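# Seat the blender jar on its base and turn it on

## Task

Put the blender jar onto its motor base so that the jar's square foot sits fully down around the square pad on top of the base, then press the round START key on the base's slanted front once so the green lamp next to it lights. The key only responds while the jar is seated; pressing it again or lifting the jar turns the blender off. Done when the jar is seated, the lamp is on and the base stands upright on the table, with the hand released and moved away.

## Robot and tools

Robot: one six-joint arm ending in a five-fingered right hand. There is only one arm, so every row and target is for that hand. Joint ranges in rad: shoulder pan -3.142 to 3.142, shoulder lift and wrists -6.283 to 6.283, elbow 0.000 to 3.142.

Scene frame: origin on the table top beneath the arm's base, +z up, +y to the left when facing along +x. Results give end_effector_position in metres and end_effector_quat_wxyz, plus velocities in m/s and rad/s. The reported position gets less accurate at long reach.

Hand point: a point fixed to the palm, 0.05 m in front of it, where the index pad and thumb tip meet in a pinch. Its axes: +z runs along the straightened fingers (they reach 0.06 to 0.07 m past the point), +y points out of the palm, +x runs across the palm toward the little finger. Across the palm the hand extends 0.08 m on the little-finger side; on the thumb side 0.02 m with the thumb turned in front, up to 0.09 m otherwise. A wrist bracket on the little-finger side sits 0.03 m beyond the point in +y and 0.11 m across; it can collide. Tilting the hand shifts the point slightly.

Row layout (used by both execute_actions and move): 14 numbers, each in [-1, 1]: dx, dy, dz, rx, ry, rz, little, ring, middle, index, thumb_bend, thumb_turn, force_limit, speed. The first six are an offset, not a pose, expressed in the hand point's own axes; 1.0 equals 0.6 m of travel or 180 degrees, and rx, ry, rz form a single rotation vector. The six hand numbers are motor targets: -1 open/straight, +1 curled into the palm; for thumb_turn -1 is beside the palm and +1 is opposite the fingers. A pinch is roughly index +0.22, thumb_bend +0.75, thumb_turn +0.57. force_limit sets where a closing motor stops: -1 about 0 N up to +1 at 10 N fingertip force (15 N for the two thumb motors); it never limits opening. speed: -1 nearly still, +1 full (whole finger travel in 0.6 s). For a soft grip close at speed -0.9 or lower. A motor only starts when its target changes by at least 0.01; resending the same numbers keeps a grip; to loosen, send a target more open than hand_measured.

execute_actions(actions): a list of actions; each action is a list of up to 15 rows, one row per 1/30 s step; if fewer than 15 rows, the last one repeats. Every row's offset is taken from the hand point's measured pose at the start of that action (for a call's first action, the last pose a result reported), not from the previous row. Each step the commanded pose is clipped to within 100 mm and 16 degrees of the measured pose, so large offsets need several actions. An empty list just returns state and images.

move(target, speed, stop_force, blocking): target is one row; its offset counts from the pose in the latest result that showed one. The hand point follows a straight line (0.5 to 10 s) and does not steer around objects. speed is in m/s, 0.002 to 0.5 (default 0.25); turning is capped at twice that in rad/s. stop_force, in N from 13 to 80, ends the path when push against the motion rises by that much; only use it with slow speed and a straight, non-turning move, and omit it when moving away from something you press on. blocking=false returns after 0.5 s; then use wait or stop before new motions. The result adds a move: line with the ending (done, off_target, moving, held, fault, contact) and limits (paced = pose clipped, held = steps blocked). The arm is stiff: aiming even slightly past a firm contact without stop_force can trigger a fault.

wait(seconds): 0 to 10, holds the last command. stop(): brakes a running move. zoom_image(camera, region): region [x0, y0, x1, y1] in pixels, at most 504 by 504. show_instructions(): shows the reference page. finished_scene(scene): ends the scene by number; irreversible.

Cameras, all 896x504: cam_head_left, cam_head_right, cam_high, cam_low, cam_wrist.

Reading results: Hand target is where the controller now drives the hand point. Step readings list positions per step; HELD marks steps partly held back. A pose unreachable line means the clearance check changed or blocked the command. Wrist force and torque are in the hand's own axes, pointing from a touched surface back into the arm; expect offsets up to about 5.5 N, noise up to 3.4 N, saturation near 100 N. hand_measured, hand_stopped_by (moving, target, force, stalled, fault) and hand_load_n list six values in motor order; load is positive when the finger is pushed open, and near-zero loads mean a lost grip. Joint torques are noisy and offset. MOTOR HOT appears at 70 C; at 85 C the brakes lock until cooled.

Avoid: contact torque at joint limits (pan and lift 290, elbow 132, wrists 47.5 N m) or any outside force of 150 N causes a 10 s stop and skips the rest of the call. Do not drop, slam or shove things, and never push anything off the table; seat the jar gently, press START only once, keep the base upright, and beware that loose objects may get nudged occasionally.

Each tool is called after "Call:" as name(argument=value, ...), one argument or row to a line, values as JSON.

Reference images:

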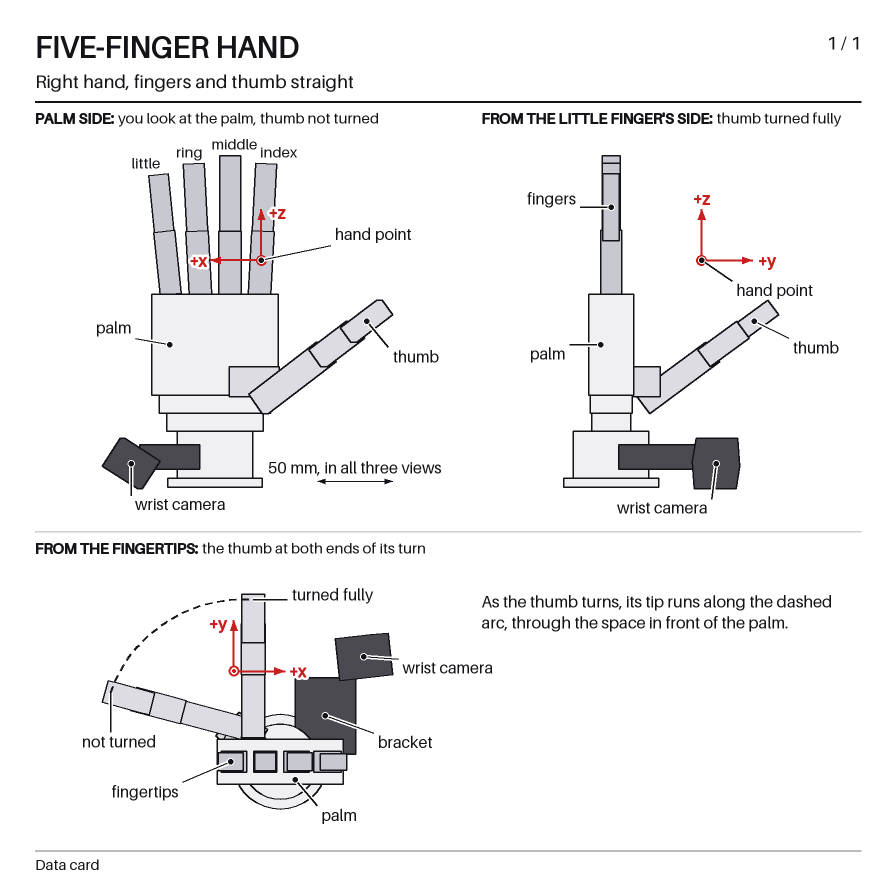

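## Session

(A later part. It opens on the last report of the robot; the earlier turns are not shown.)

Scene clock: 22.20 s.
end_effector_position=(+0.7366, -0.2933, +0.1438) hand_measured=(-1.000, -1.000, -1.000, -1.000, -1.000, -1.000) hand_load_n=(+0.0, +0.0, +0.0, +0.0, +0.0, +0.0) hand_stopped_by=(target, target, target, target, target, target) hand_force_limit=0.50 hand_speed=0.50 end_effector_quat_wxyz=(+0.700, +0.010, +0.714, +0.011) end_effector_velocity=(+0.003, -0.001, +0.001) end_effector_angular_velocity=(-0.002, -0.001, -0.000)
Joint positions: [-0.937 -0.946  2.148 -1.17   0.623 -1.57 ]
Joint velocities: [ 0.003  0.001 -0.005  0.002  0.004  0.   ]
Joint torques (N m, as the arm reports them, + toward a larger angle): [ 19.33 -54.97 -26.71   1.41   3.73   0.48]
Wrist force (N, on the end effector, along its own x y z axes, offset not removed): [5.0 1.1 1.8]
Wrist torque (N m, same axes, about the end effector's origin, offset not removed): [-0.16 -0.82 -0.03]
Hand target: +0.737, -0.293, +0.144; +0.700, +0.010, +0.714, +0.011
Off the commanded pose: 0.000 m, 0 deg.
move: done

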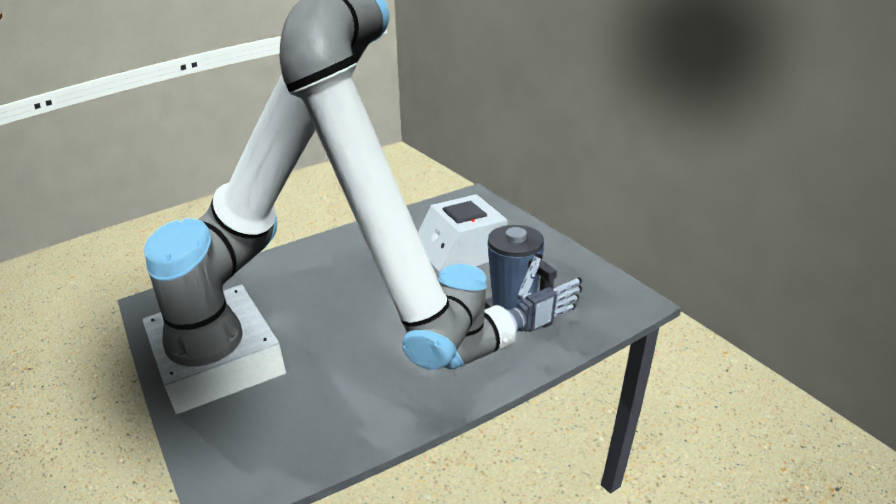

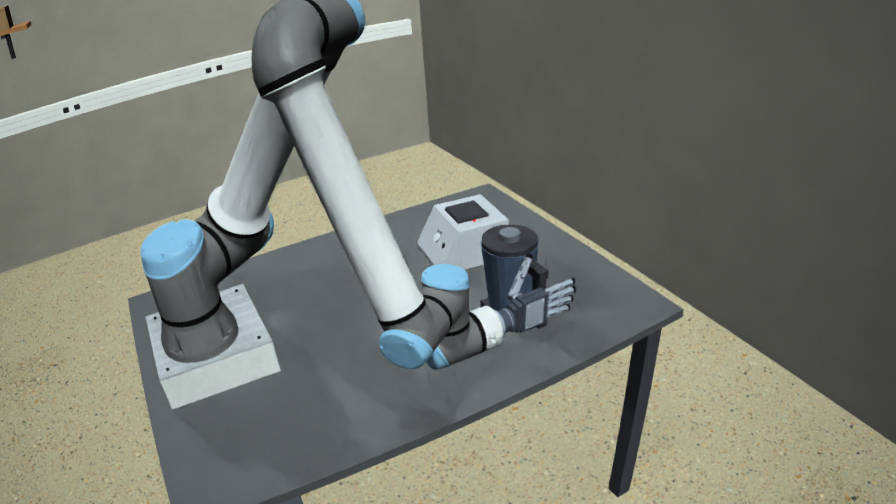

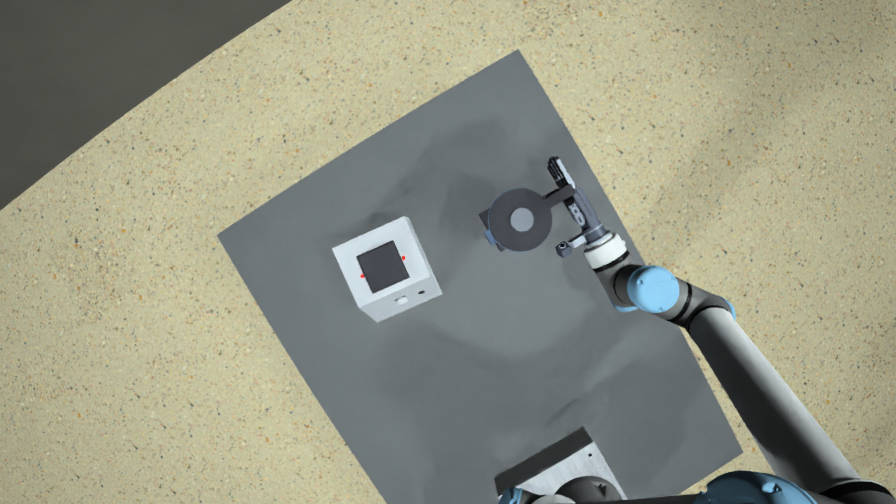

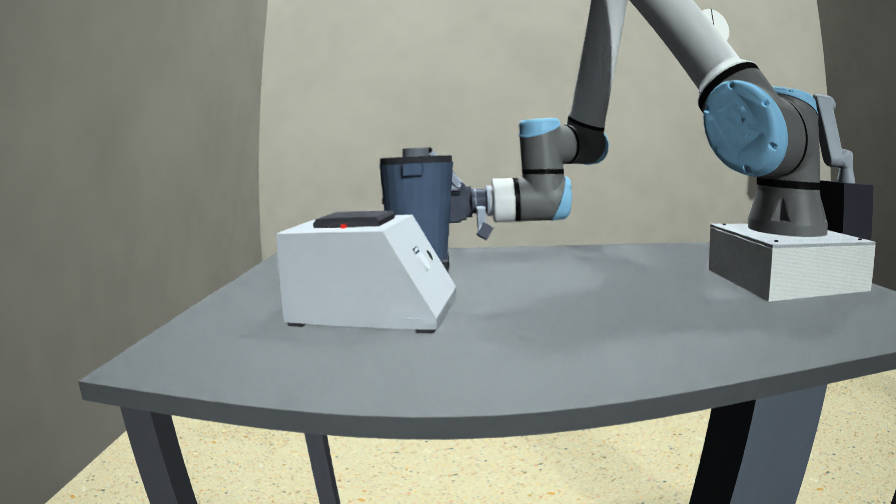

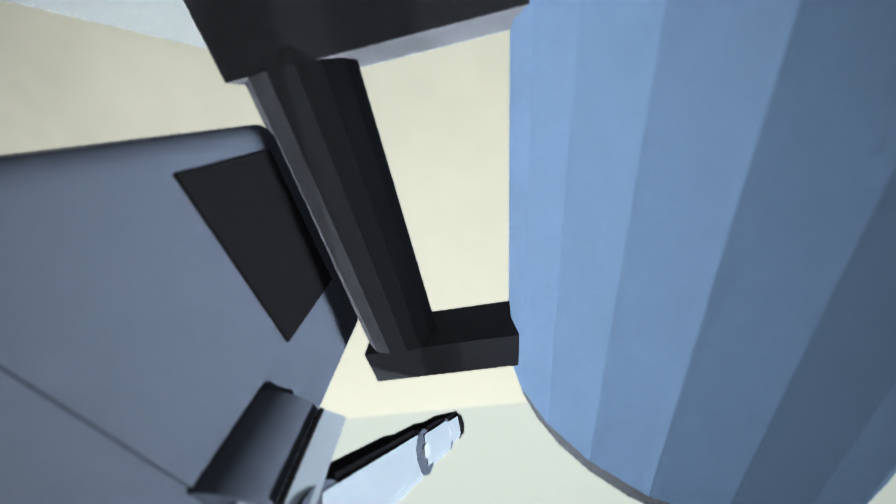

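Call:
move(
  target=[0,0.015,0,0,0,0,1,1,1,1,-1,-1,1,-0.3],
  speed=0.02,
)

Call:
move(
  target=[-0.3,0,0,0,0,0,1,1,1,1,-1,-1,1,-0.3],
  speed=0.08,
)

Scene clock: 25.10 s.
end_effector_position=(+0.7365, -0.2843, +0.1441) hand_measured=(+0.730, +0.734, +0.760, +0.774, -1.000, -1.000) hand_load_n=(+7.0, +6.0, +9.0, +8.5, +0.0, +0.0) hand_stopped_by=(force, force, force, force, target, target) hand_force_limit=1.00 hand_speed=-0.30 end_effector_quat_wxyz=(+0.700, +0.010, +0.714, +0.011) end_effector_velocity=(+0.000, -0.000, -0.000) end_effector_angular_velocity=(-0.000, -0.000, +0.000)
Joint positions: [-0.927 -0.951  2.159 -1.177  0.632 -1.569]
Joint velocities: [ 0.     0.001 -0.001 -0.    -0.    -0.   ]
Joint torques (N m, as the arm reports them, + toward a larger angle): [ 17.05 -85.9   -7.84  -2.23   2.53   2.4 ]
Wrist force (N, on the end effector, along its own x y z axes, offset not removed): [14.3 -0.6 3.5]
Wrist torque (N m, same axes, about the end effector's origin, offset not removed): [-0.47 -0.90 -0.93]
Hand target: +0.737, -0.284, +0.144; +0.700, +0.010, +0.714, +0.011
Off the commanded pose: 0.000 m, 0 deg.
move: done

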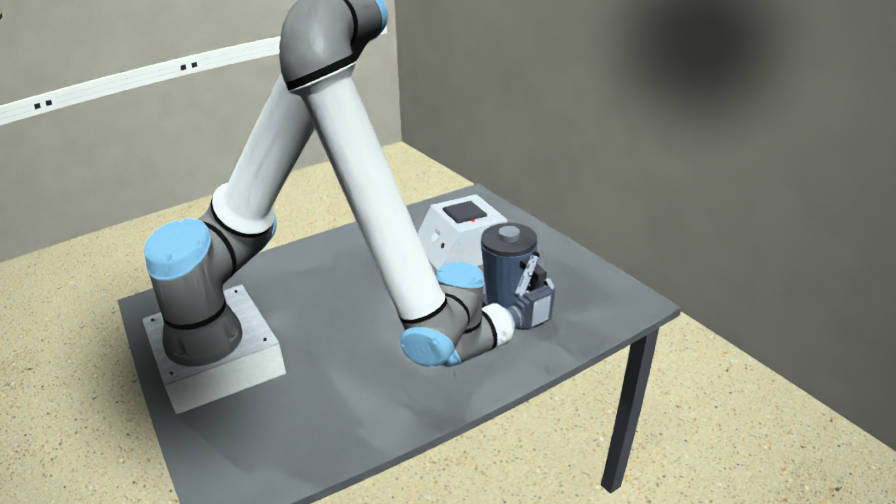

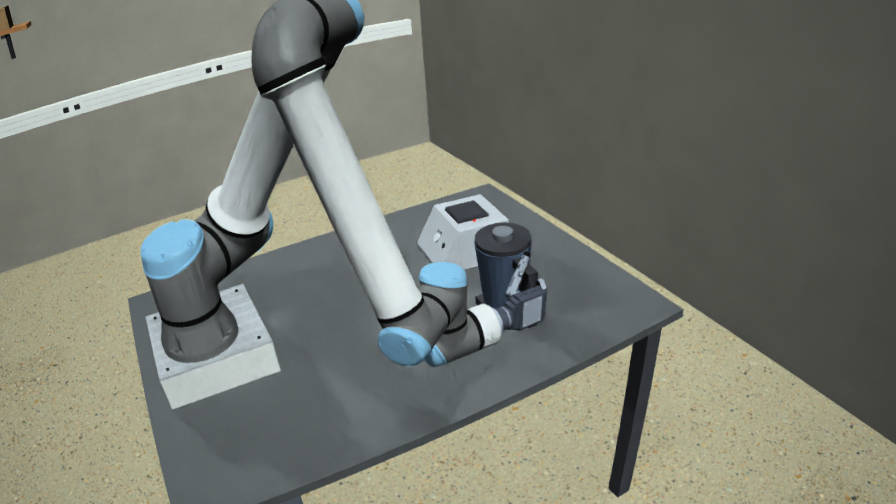

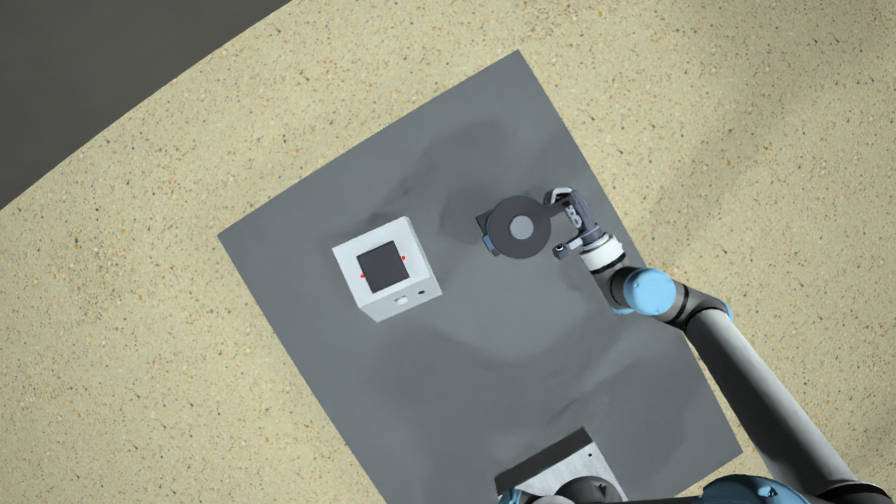

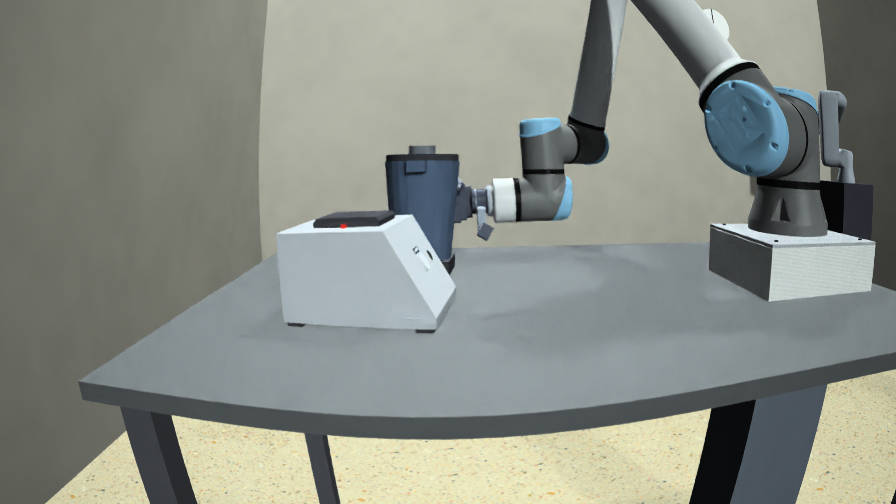

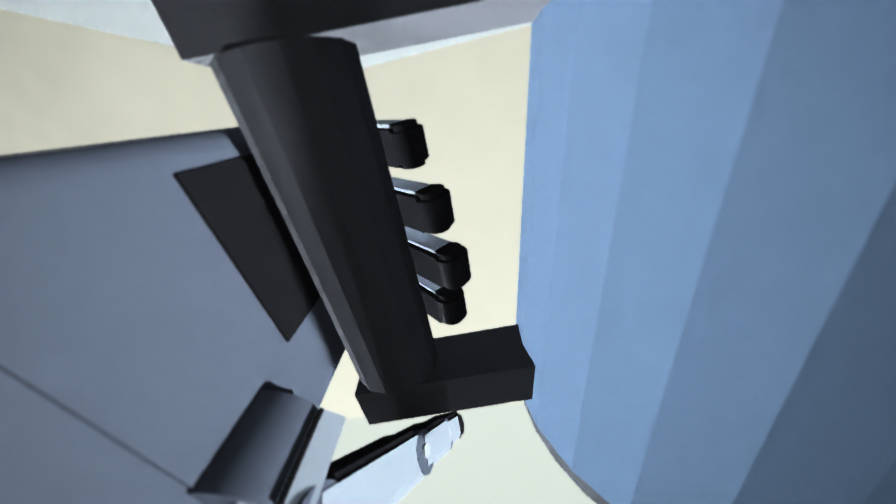

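Scene clock: 27.83 s.
end_effector_position=(+0.7400, -0.2897, +0.3238) hand_measured=(+0.730, +0.734, +0.760, +0.774, -1.000, -1.000) hand_load_n=(+7.0, +6.0, +9.0, +8.5, +0.0, +0.0) hand_stopped_by=(force, force, force, force, target, target) hand_force_limit=1.00 hand_speed=-0.30 end_effector_quat_wxyz=(+0.700, +0.010, +0.714, +0.011) end_effector_velocity=(-0.000, -0.000, +0.003) end_effector_angular_velocity=(-0.002, +0.000, -0.000)
Joint positions: [-0.927 -1.245  2.115 -0.838  0.632 -1.569]
Joint velocities: [-0.    -0.004 -0.001  0.005 -0.    -0.002]
Joint torques (N m, as the arm reports them, + toward a larger angle): [-15.79 -83.11 -40.84   0.68  -4.24  -1.29]
Wrist force (N, on the end effector, along its own x y z axes, offset not removed): [15.6 -1.8 3.5]
Wrist torque (N m, same axes, about the end effector's origin, offset not removed): [-0.65 -1.14 -0.95]
Hand target: +0.740, -0.290, +0.324; +0.700, +0.010, +0.714, +0.011
Off the commanded pose: 0.000 m, 0 deg.
move: done

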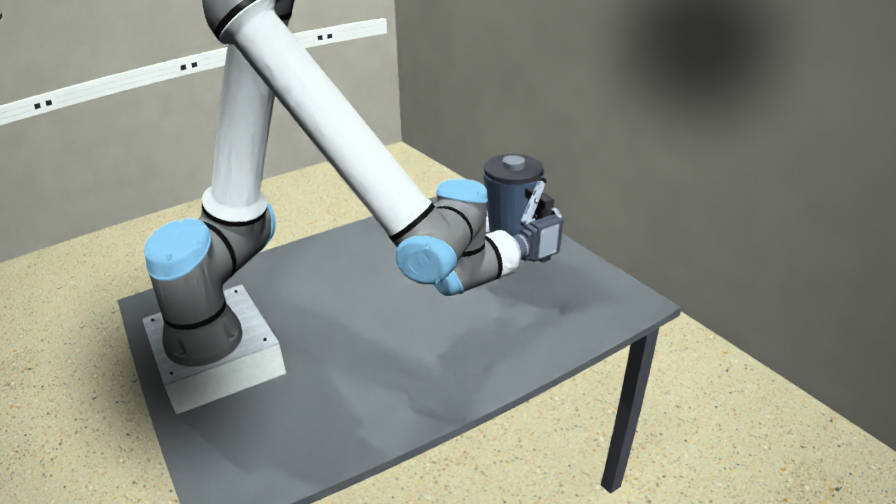

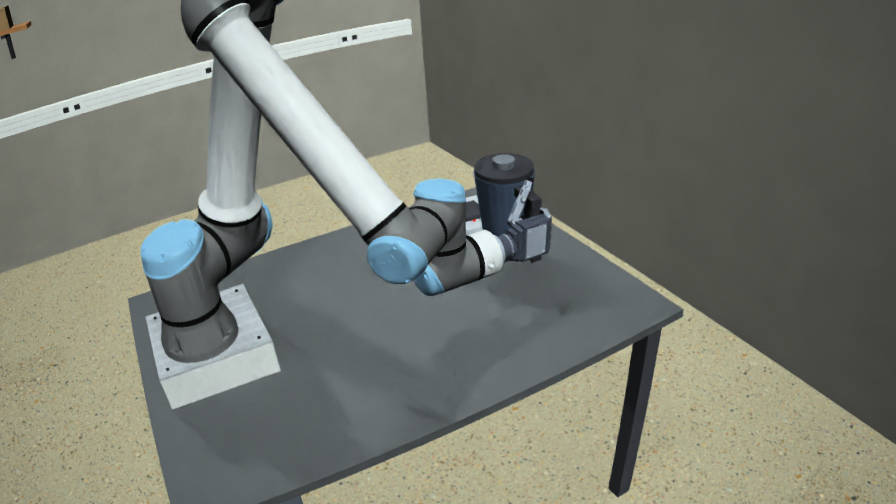

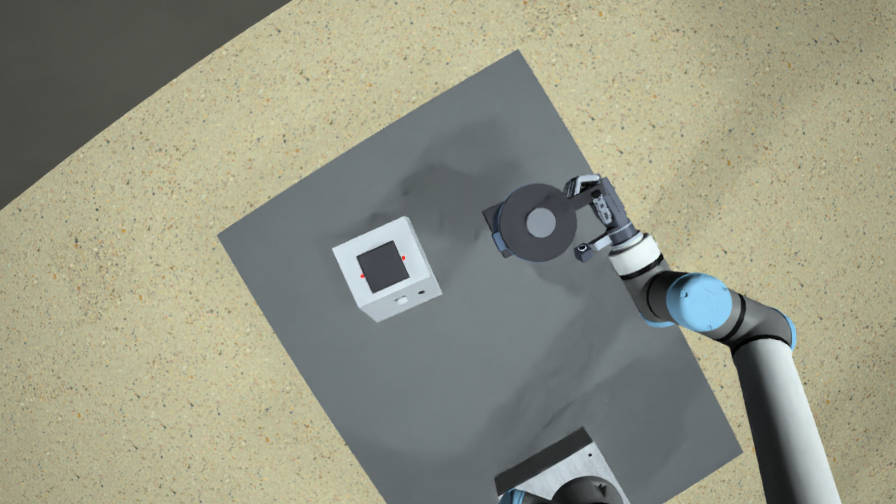

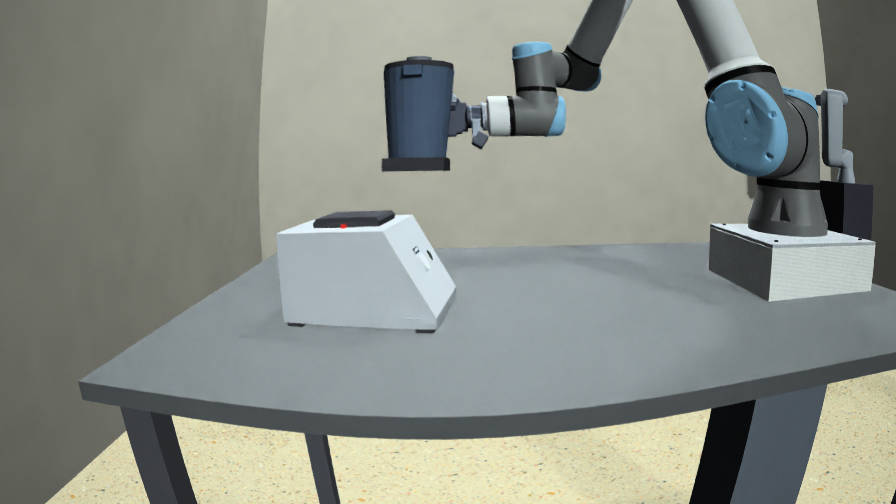

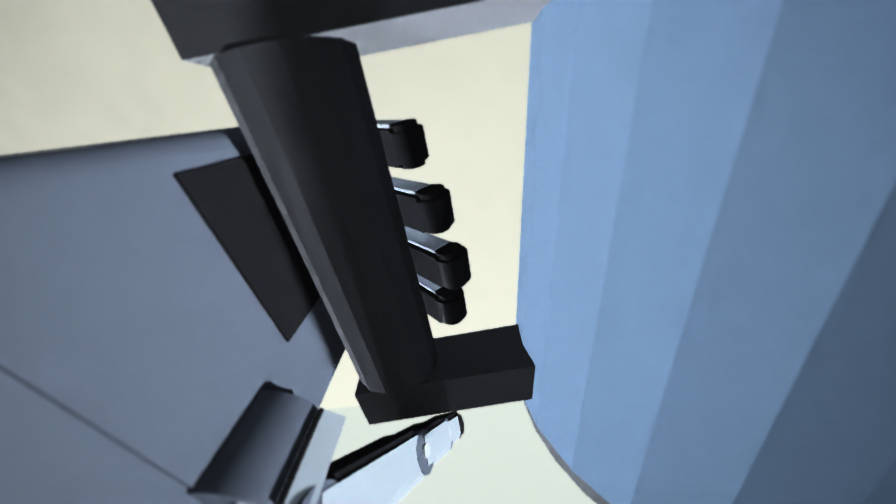

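Call:
move(
  target=[-0.04,0.495,0.1,0.028,0,0,1,1,1,1,-1,-1,1,-0.3],
  speed=0.15,
)

Call:
zoom_image(
  camera="cam_low",
  region=[250,60,550,300],
)

Call:
zoom_image(
  camera="cam_high",
  region=[280,170,520,350],
)

Scene clock: 33.17 s.
end_effector_position=(+0.7999, +0.0064, +0.3562) hand_measured=(+0.730, +0.734, +0.760, +0.774, -1.000, -1.000) hand_load_n=(+7.0, +6.0, +9.0, +8.5, +0.0, +0.0) hand_stopped_by=(force, force, force, force, target, target) hand_force_limit=1.00 hand_speed=-0.30 end_effector_quat_wxyz=(+0.700, +0.041, +0.713, -0.020) end_effector_velocity=(+0.000, +0.002, -0.000) end_effector_angular_velocity=(-0.000, +0.001, -0.002)
Joint positions: [-0.381 -1.375  2.212 -0.817  1.266 -1.55 ]
Joint velocities: [ 0.005  0.001 -0.001  0.001  0.006 -0.001]
Joint torques (N m, as the arm reports them, + toward a larger angle): [ 19.39 -40.85 -45.99  -0.96   3.4    3.93]
Wrist force (N, on the end effector, along its own x y z axes, offset not removed): [16.5 1.0 3.6]
Wrist torque (N m, same axes, about the end effector's origin, offset not removed): [-0.33 -1.27 -0.84]
Hand target: +0.800, +0.007, +0.356; +0.700, +0.041, +0.713, -0.020
Off the commanded pose: 0.001 m, 0 deg.
move: done

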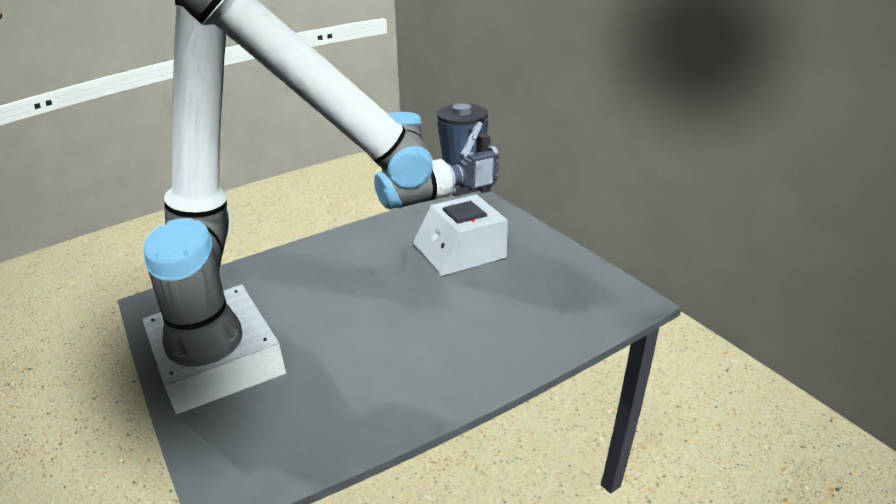

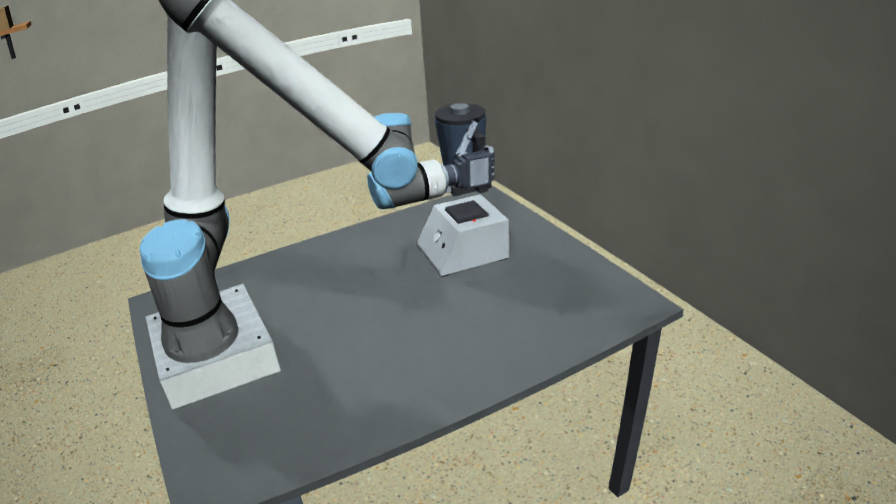

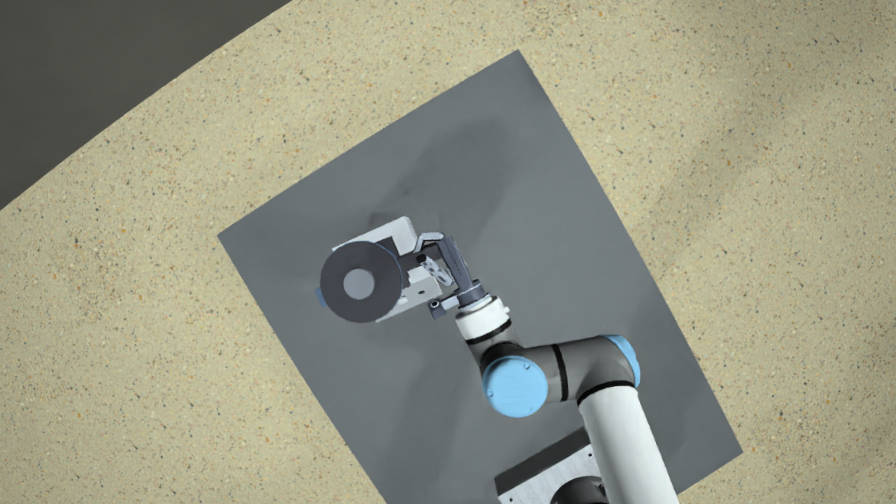

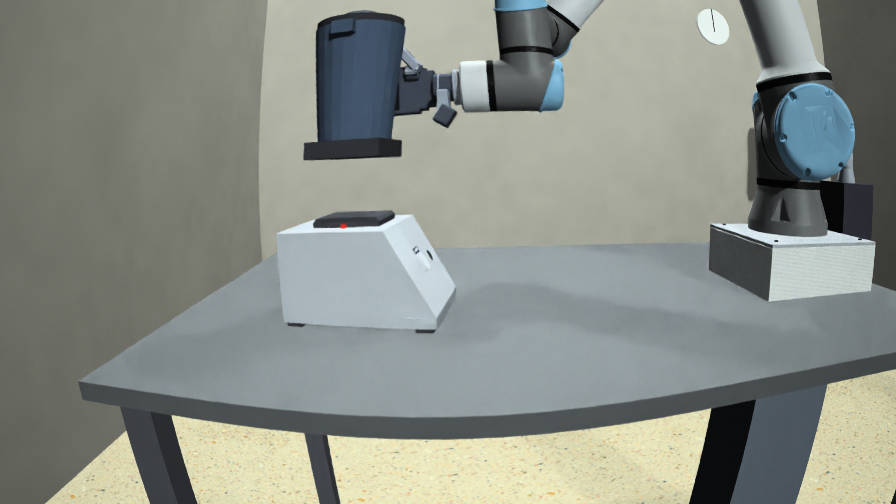

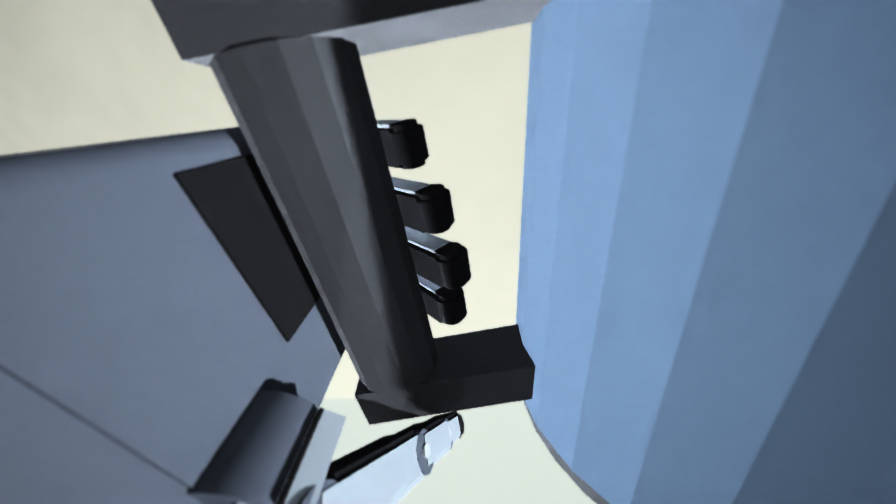

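Region (250, 60, 550, 300) of cam_low's 896x504 image, scaled by 1.680, with more detail than that image has; it fills the top 403 rows of this view, and the rest is white.

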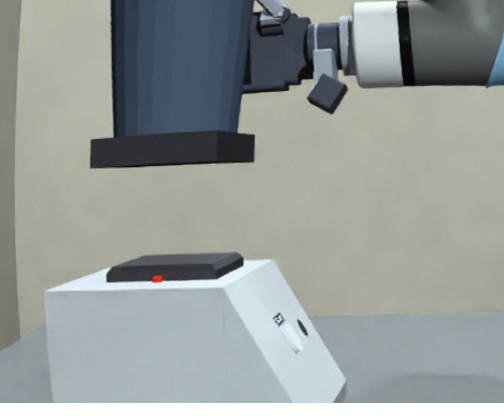

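Region (280, 170, 520, 350) of cam_high's 896x504 image, scaled by 2.100, with more detail than that image has; it fills the top 378 rows of this view, and the rest is white.

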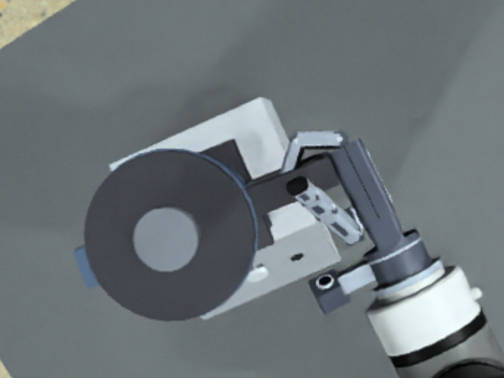

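Call:
move(
  target=[0.083,-0.015,0.01,0,0,0,1,1,1,1,-1,-1,1,-0.3],
  speed=0.05,
)

Call:
zoom_image(
  camera="cam_low",
  region=[270,120,470,280],
)

Call:
zoom_image(
  camera="cam_head_left",
  region=[400,130,540,260],
)

Call:
zoom_image(
  camera="cam_high",
  region=[300,190,480,340],
)

Scene clock: 37.10 s.
end_effector_position=(+0.8041, -0.0015, +0.3063) hand_measured=(+0.730, +0.734, +0.760, +0.774, -1.000, -1.000) hand_load_n=(+7.0, +6.0, +9.0, +8.5, +0.0, +0.0) hand_stopped_by=(force, force, force, force, target, target) hand_force_limit=1.00 hand_speed=-0.30 end_effector_quat_wxyz=(+0.700, +0.041, +0.713, -0.020) end_effector_velocity=(+0.001, -0.000, -0.001) end_effector_angular_velocity=(-0.000, -0.002, -0.000)
Joint positions: [-0.392 -1.289  2.23  -0.921  1.254 -1.551]
Joint velocities: [-0.     0.004 -0.    -0.006 -0.     0.   ]
Joint torques (N m, as the arm reports them, + toward a larger angle): [-13.86 -44.72 -18.55  -6.71  -3.93   0.78]
Wrist force (N, on the end effector, along its own x y z axes, offset not removed): [16.0 -2.2 6.7]
Wrist torque (N m, same axes, about the end effector's origin, offset not removed): [-0.97 -1.31 -0.93]
Hand target: +0.804, -0.002, +0.306; +0.700, +0.041, +0.713, -0.020
Off the commanded pose: 0.000 m, 0 deg.
move: done

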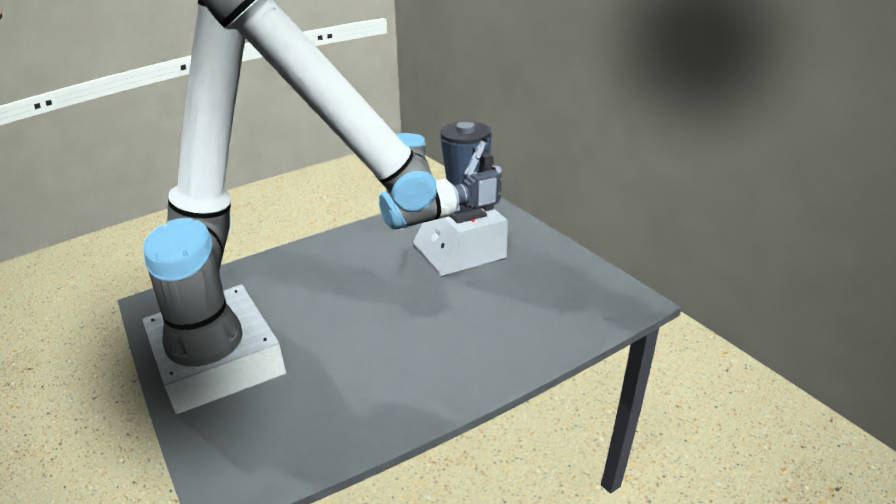

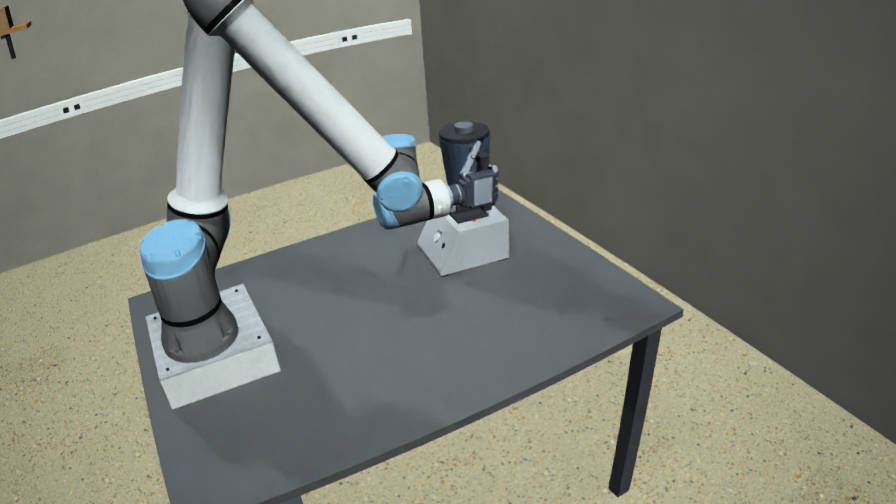

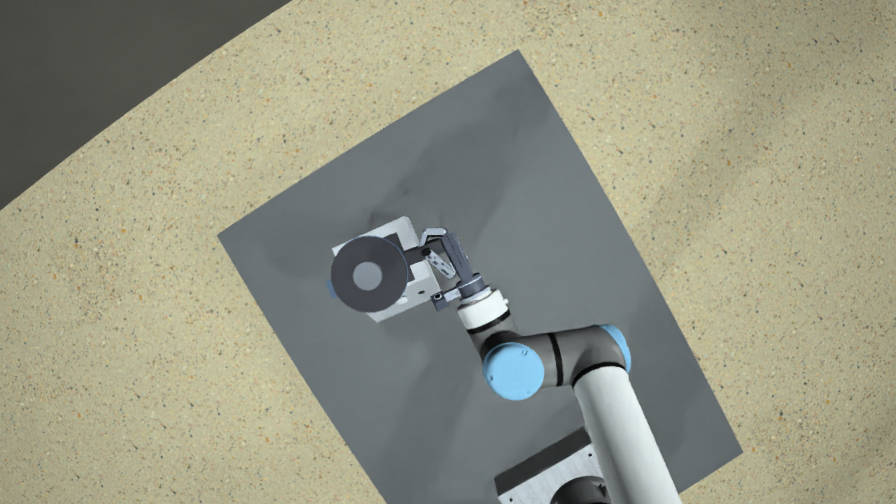

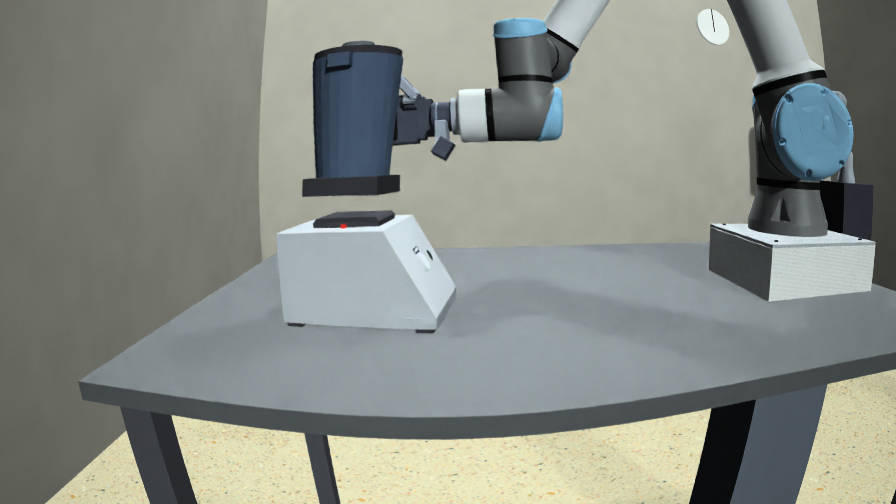

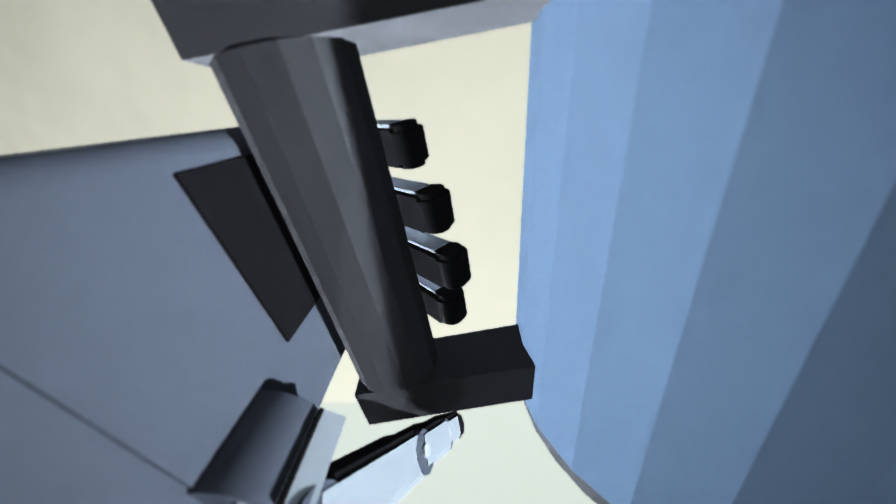

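Region (270, 120, 470, 280) of cam_low's 896x504 image, scaled by 2.520, with more detail than that image has; it fills the top 403 rows of this view, and the rest is white.

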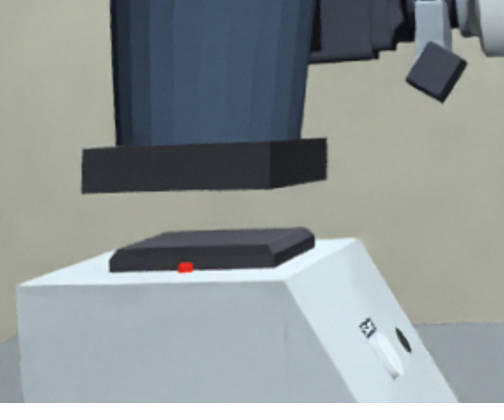

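Region (400, 130, 540, 260) of cam_head_left's 896x504 image, scaled by 3.600, with more detail than that image has; it fills the top 468 rows of this view, and the rest is white.

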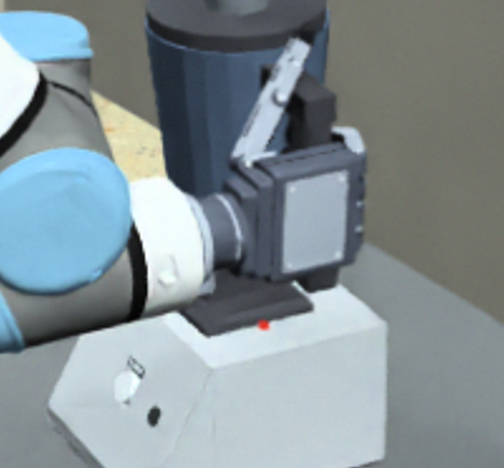

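Region (300, 190, 480, 340) of cam_high's 896x504 image, scaled by 2.800, with more detail than that image has.

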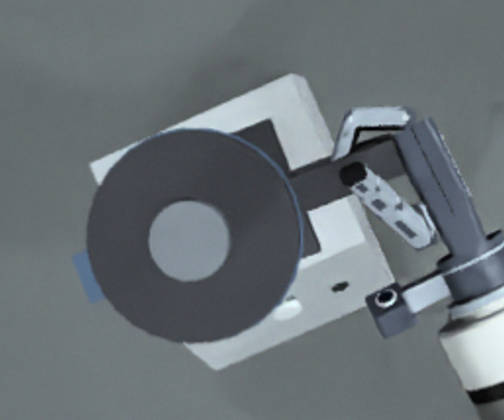

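Call:
move(
  target=[0.075,0,-0.006,0,0,0,1,1,1,1,-1,-1,1,-0.3],
  speed=0.012,
  stop_force=15,
)

Call:
zoom_image(
  camera="cam_low",
  region=[270,120,470,280],
)

Scene clock: 42.40 s.
end_effector_position=(+0.8009, -0.0003, +0.2741) hand_measured=(+0.730, +0.734, +0.760, +0.774, -1.000, -1.000) hand_load_n=(+7.5, +6.0, +7.5, +6.5, +0.0, +0.0) hand_stopped_by=(force, force, force, force, target, target) hand_force_limit=1.00 hand_speed=-0.30 end_effector_quat_wxyz=(+0.700, +0.041, +0.713, -0.020) end_effector_velocity=(-0.001, +0.000, +0.004) end_effector_angular_velocity=(+0.000, +0.002, -0.000)
Joint positions: [-0.393 -1.237  2.25  -0.991  1.254 -1.551]
Joint velocities: [ 0.    -0.008 -0.     0.011  0.    -0.001]
Joint torques (N m, as the arm reports them, + toward a larger angle): [ -9.88 -66.42 -29.4    1.92  -4.63  -1.78]
Wrist force (N, on the end effector, along its own x y z axes, offset not removed): [-2.8 -1.6 4.0]
Wrist torque (N m, same axes, about the end effector's origin, offset not removed): [-0.35 -1.31 1.56]
Hand target: +0.801, -0.000, +0.275; +0.700, +0.041, +0.713, -0.020
Off the commanded pose: 0.013 m, 0 deg.
move: contact

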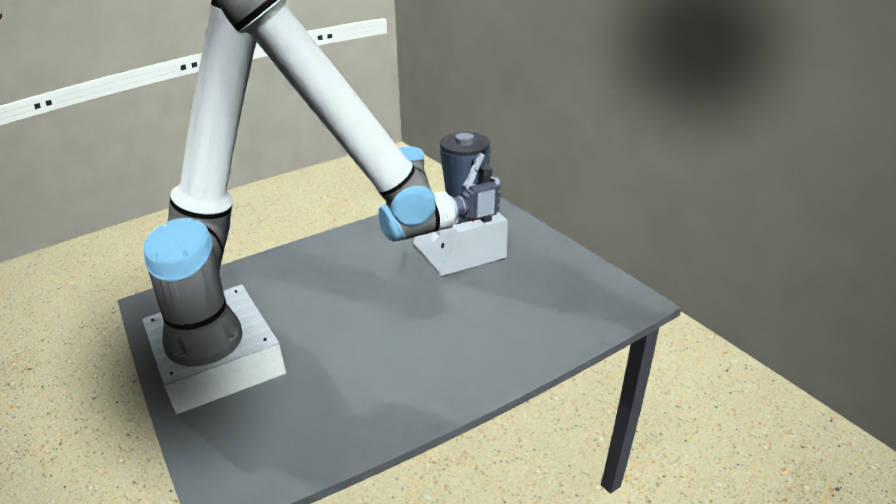

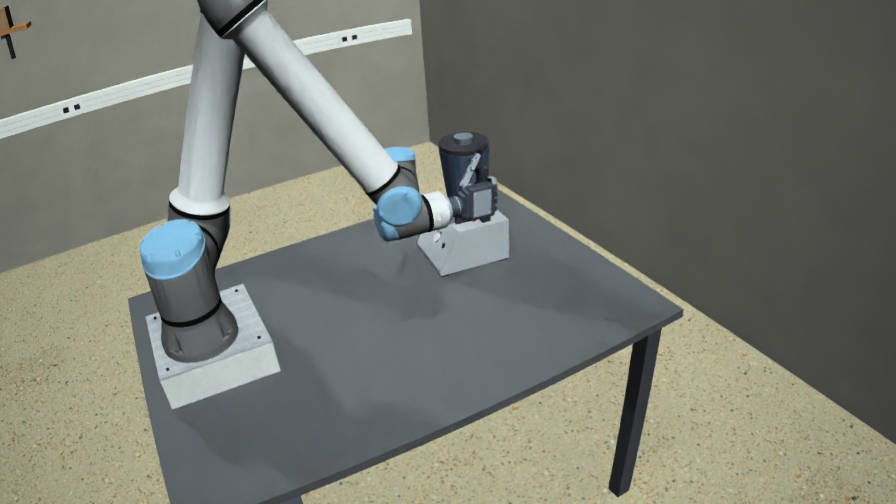

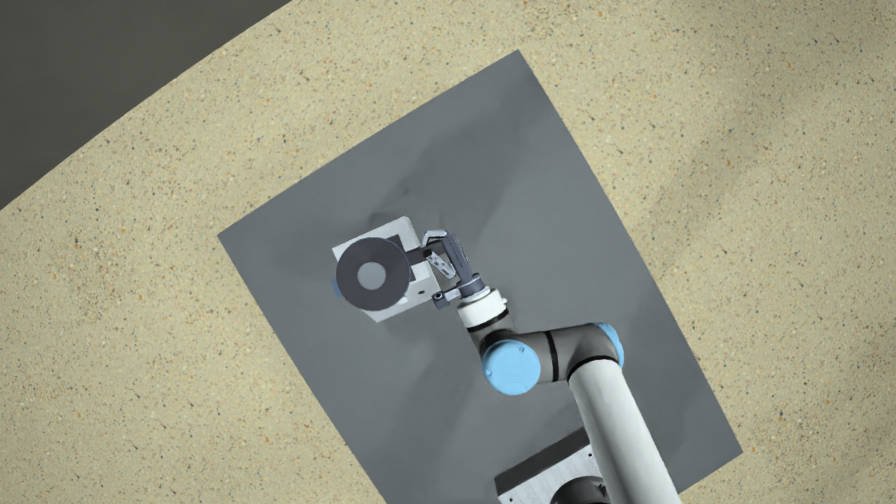

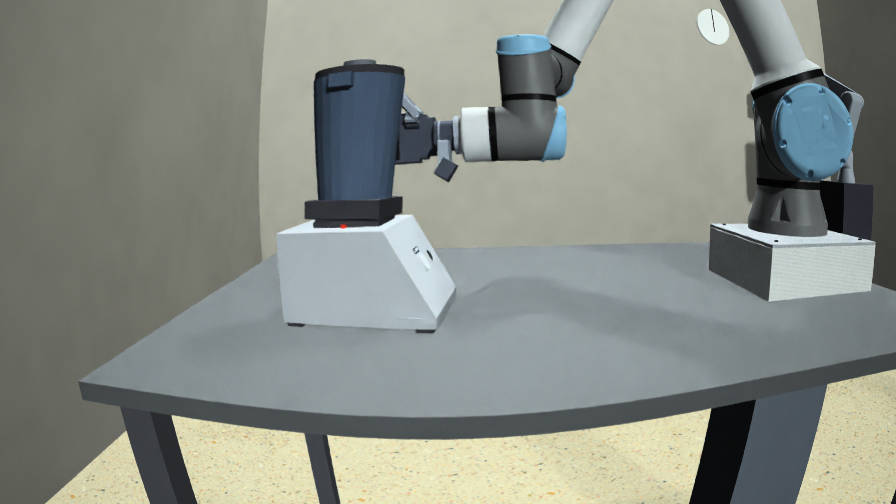

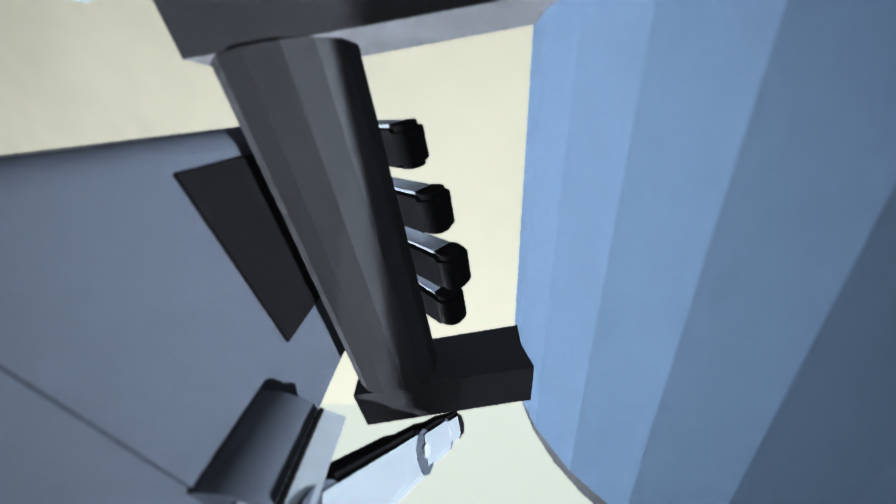

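Region (270, 120, 470, 280) of cam_low's 896x504 image, scaled by 2.520, with more detail than that image has; it fills the top 403 rows of this view, and the rest is white.

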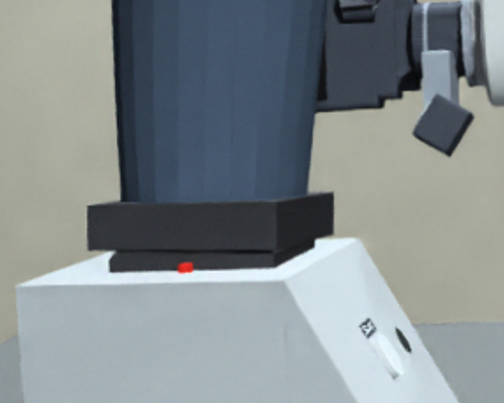

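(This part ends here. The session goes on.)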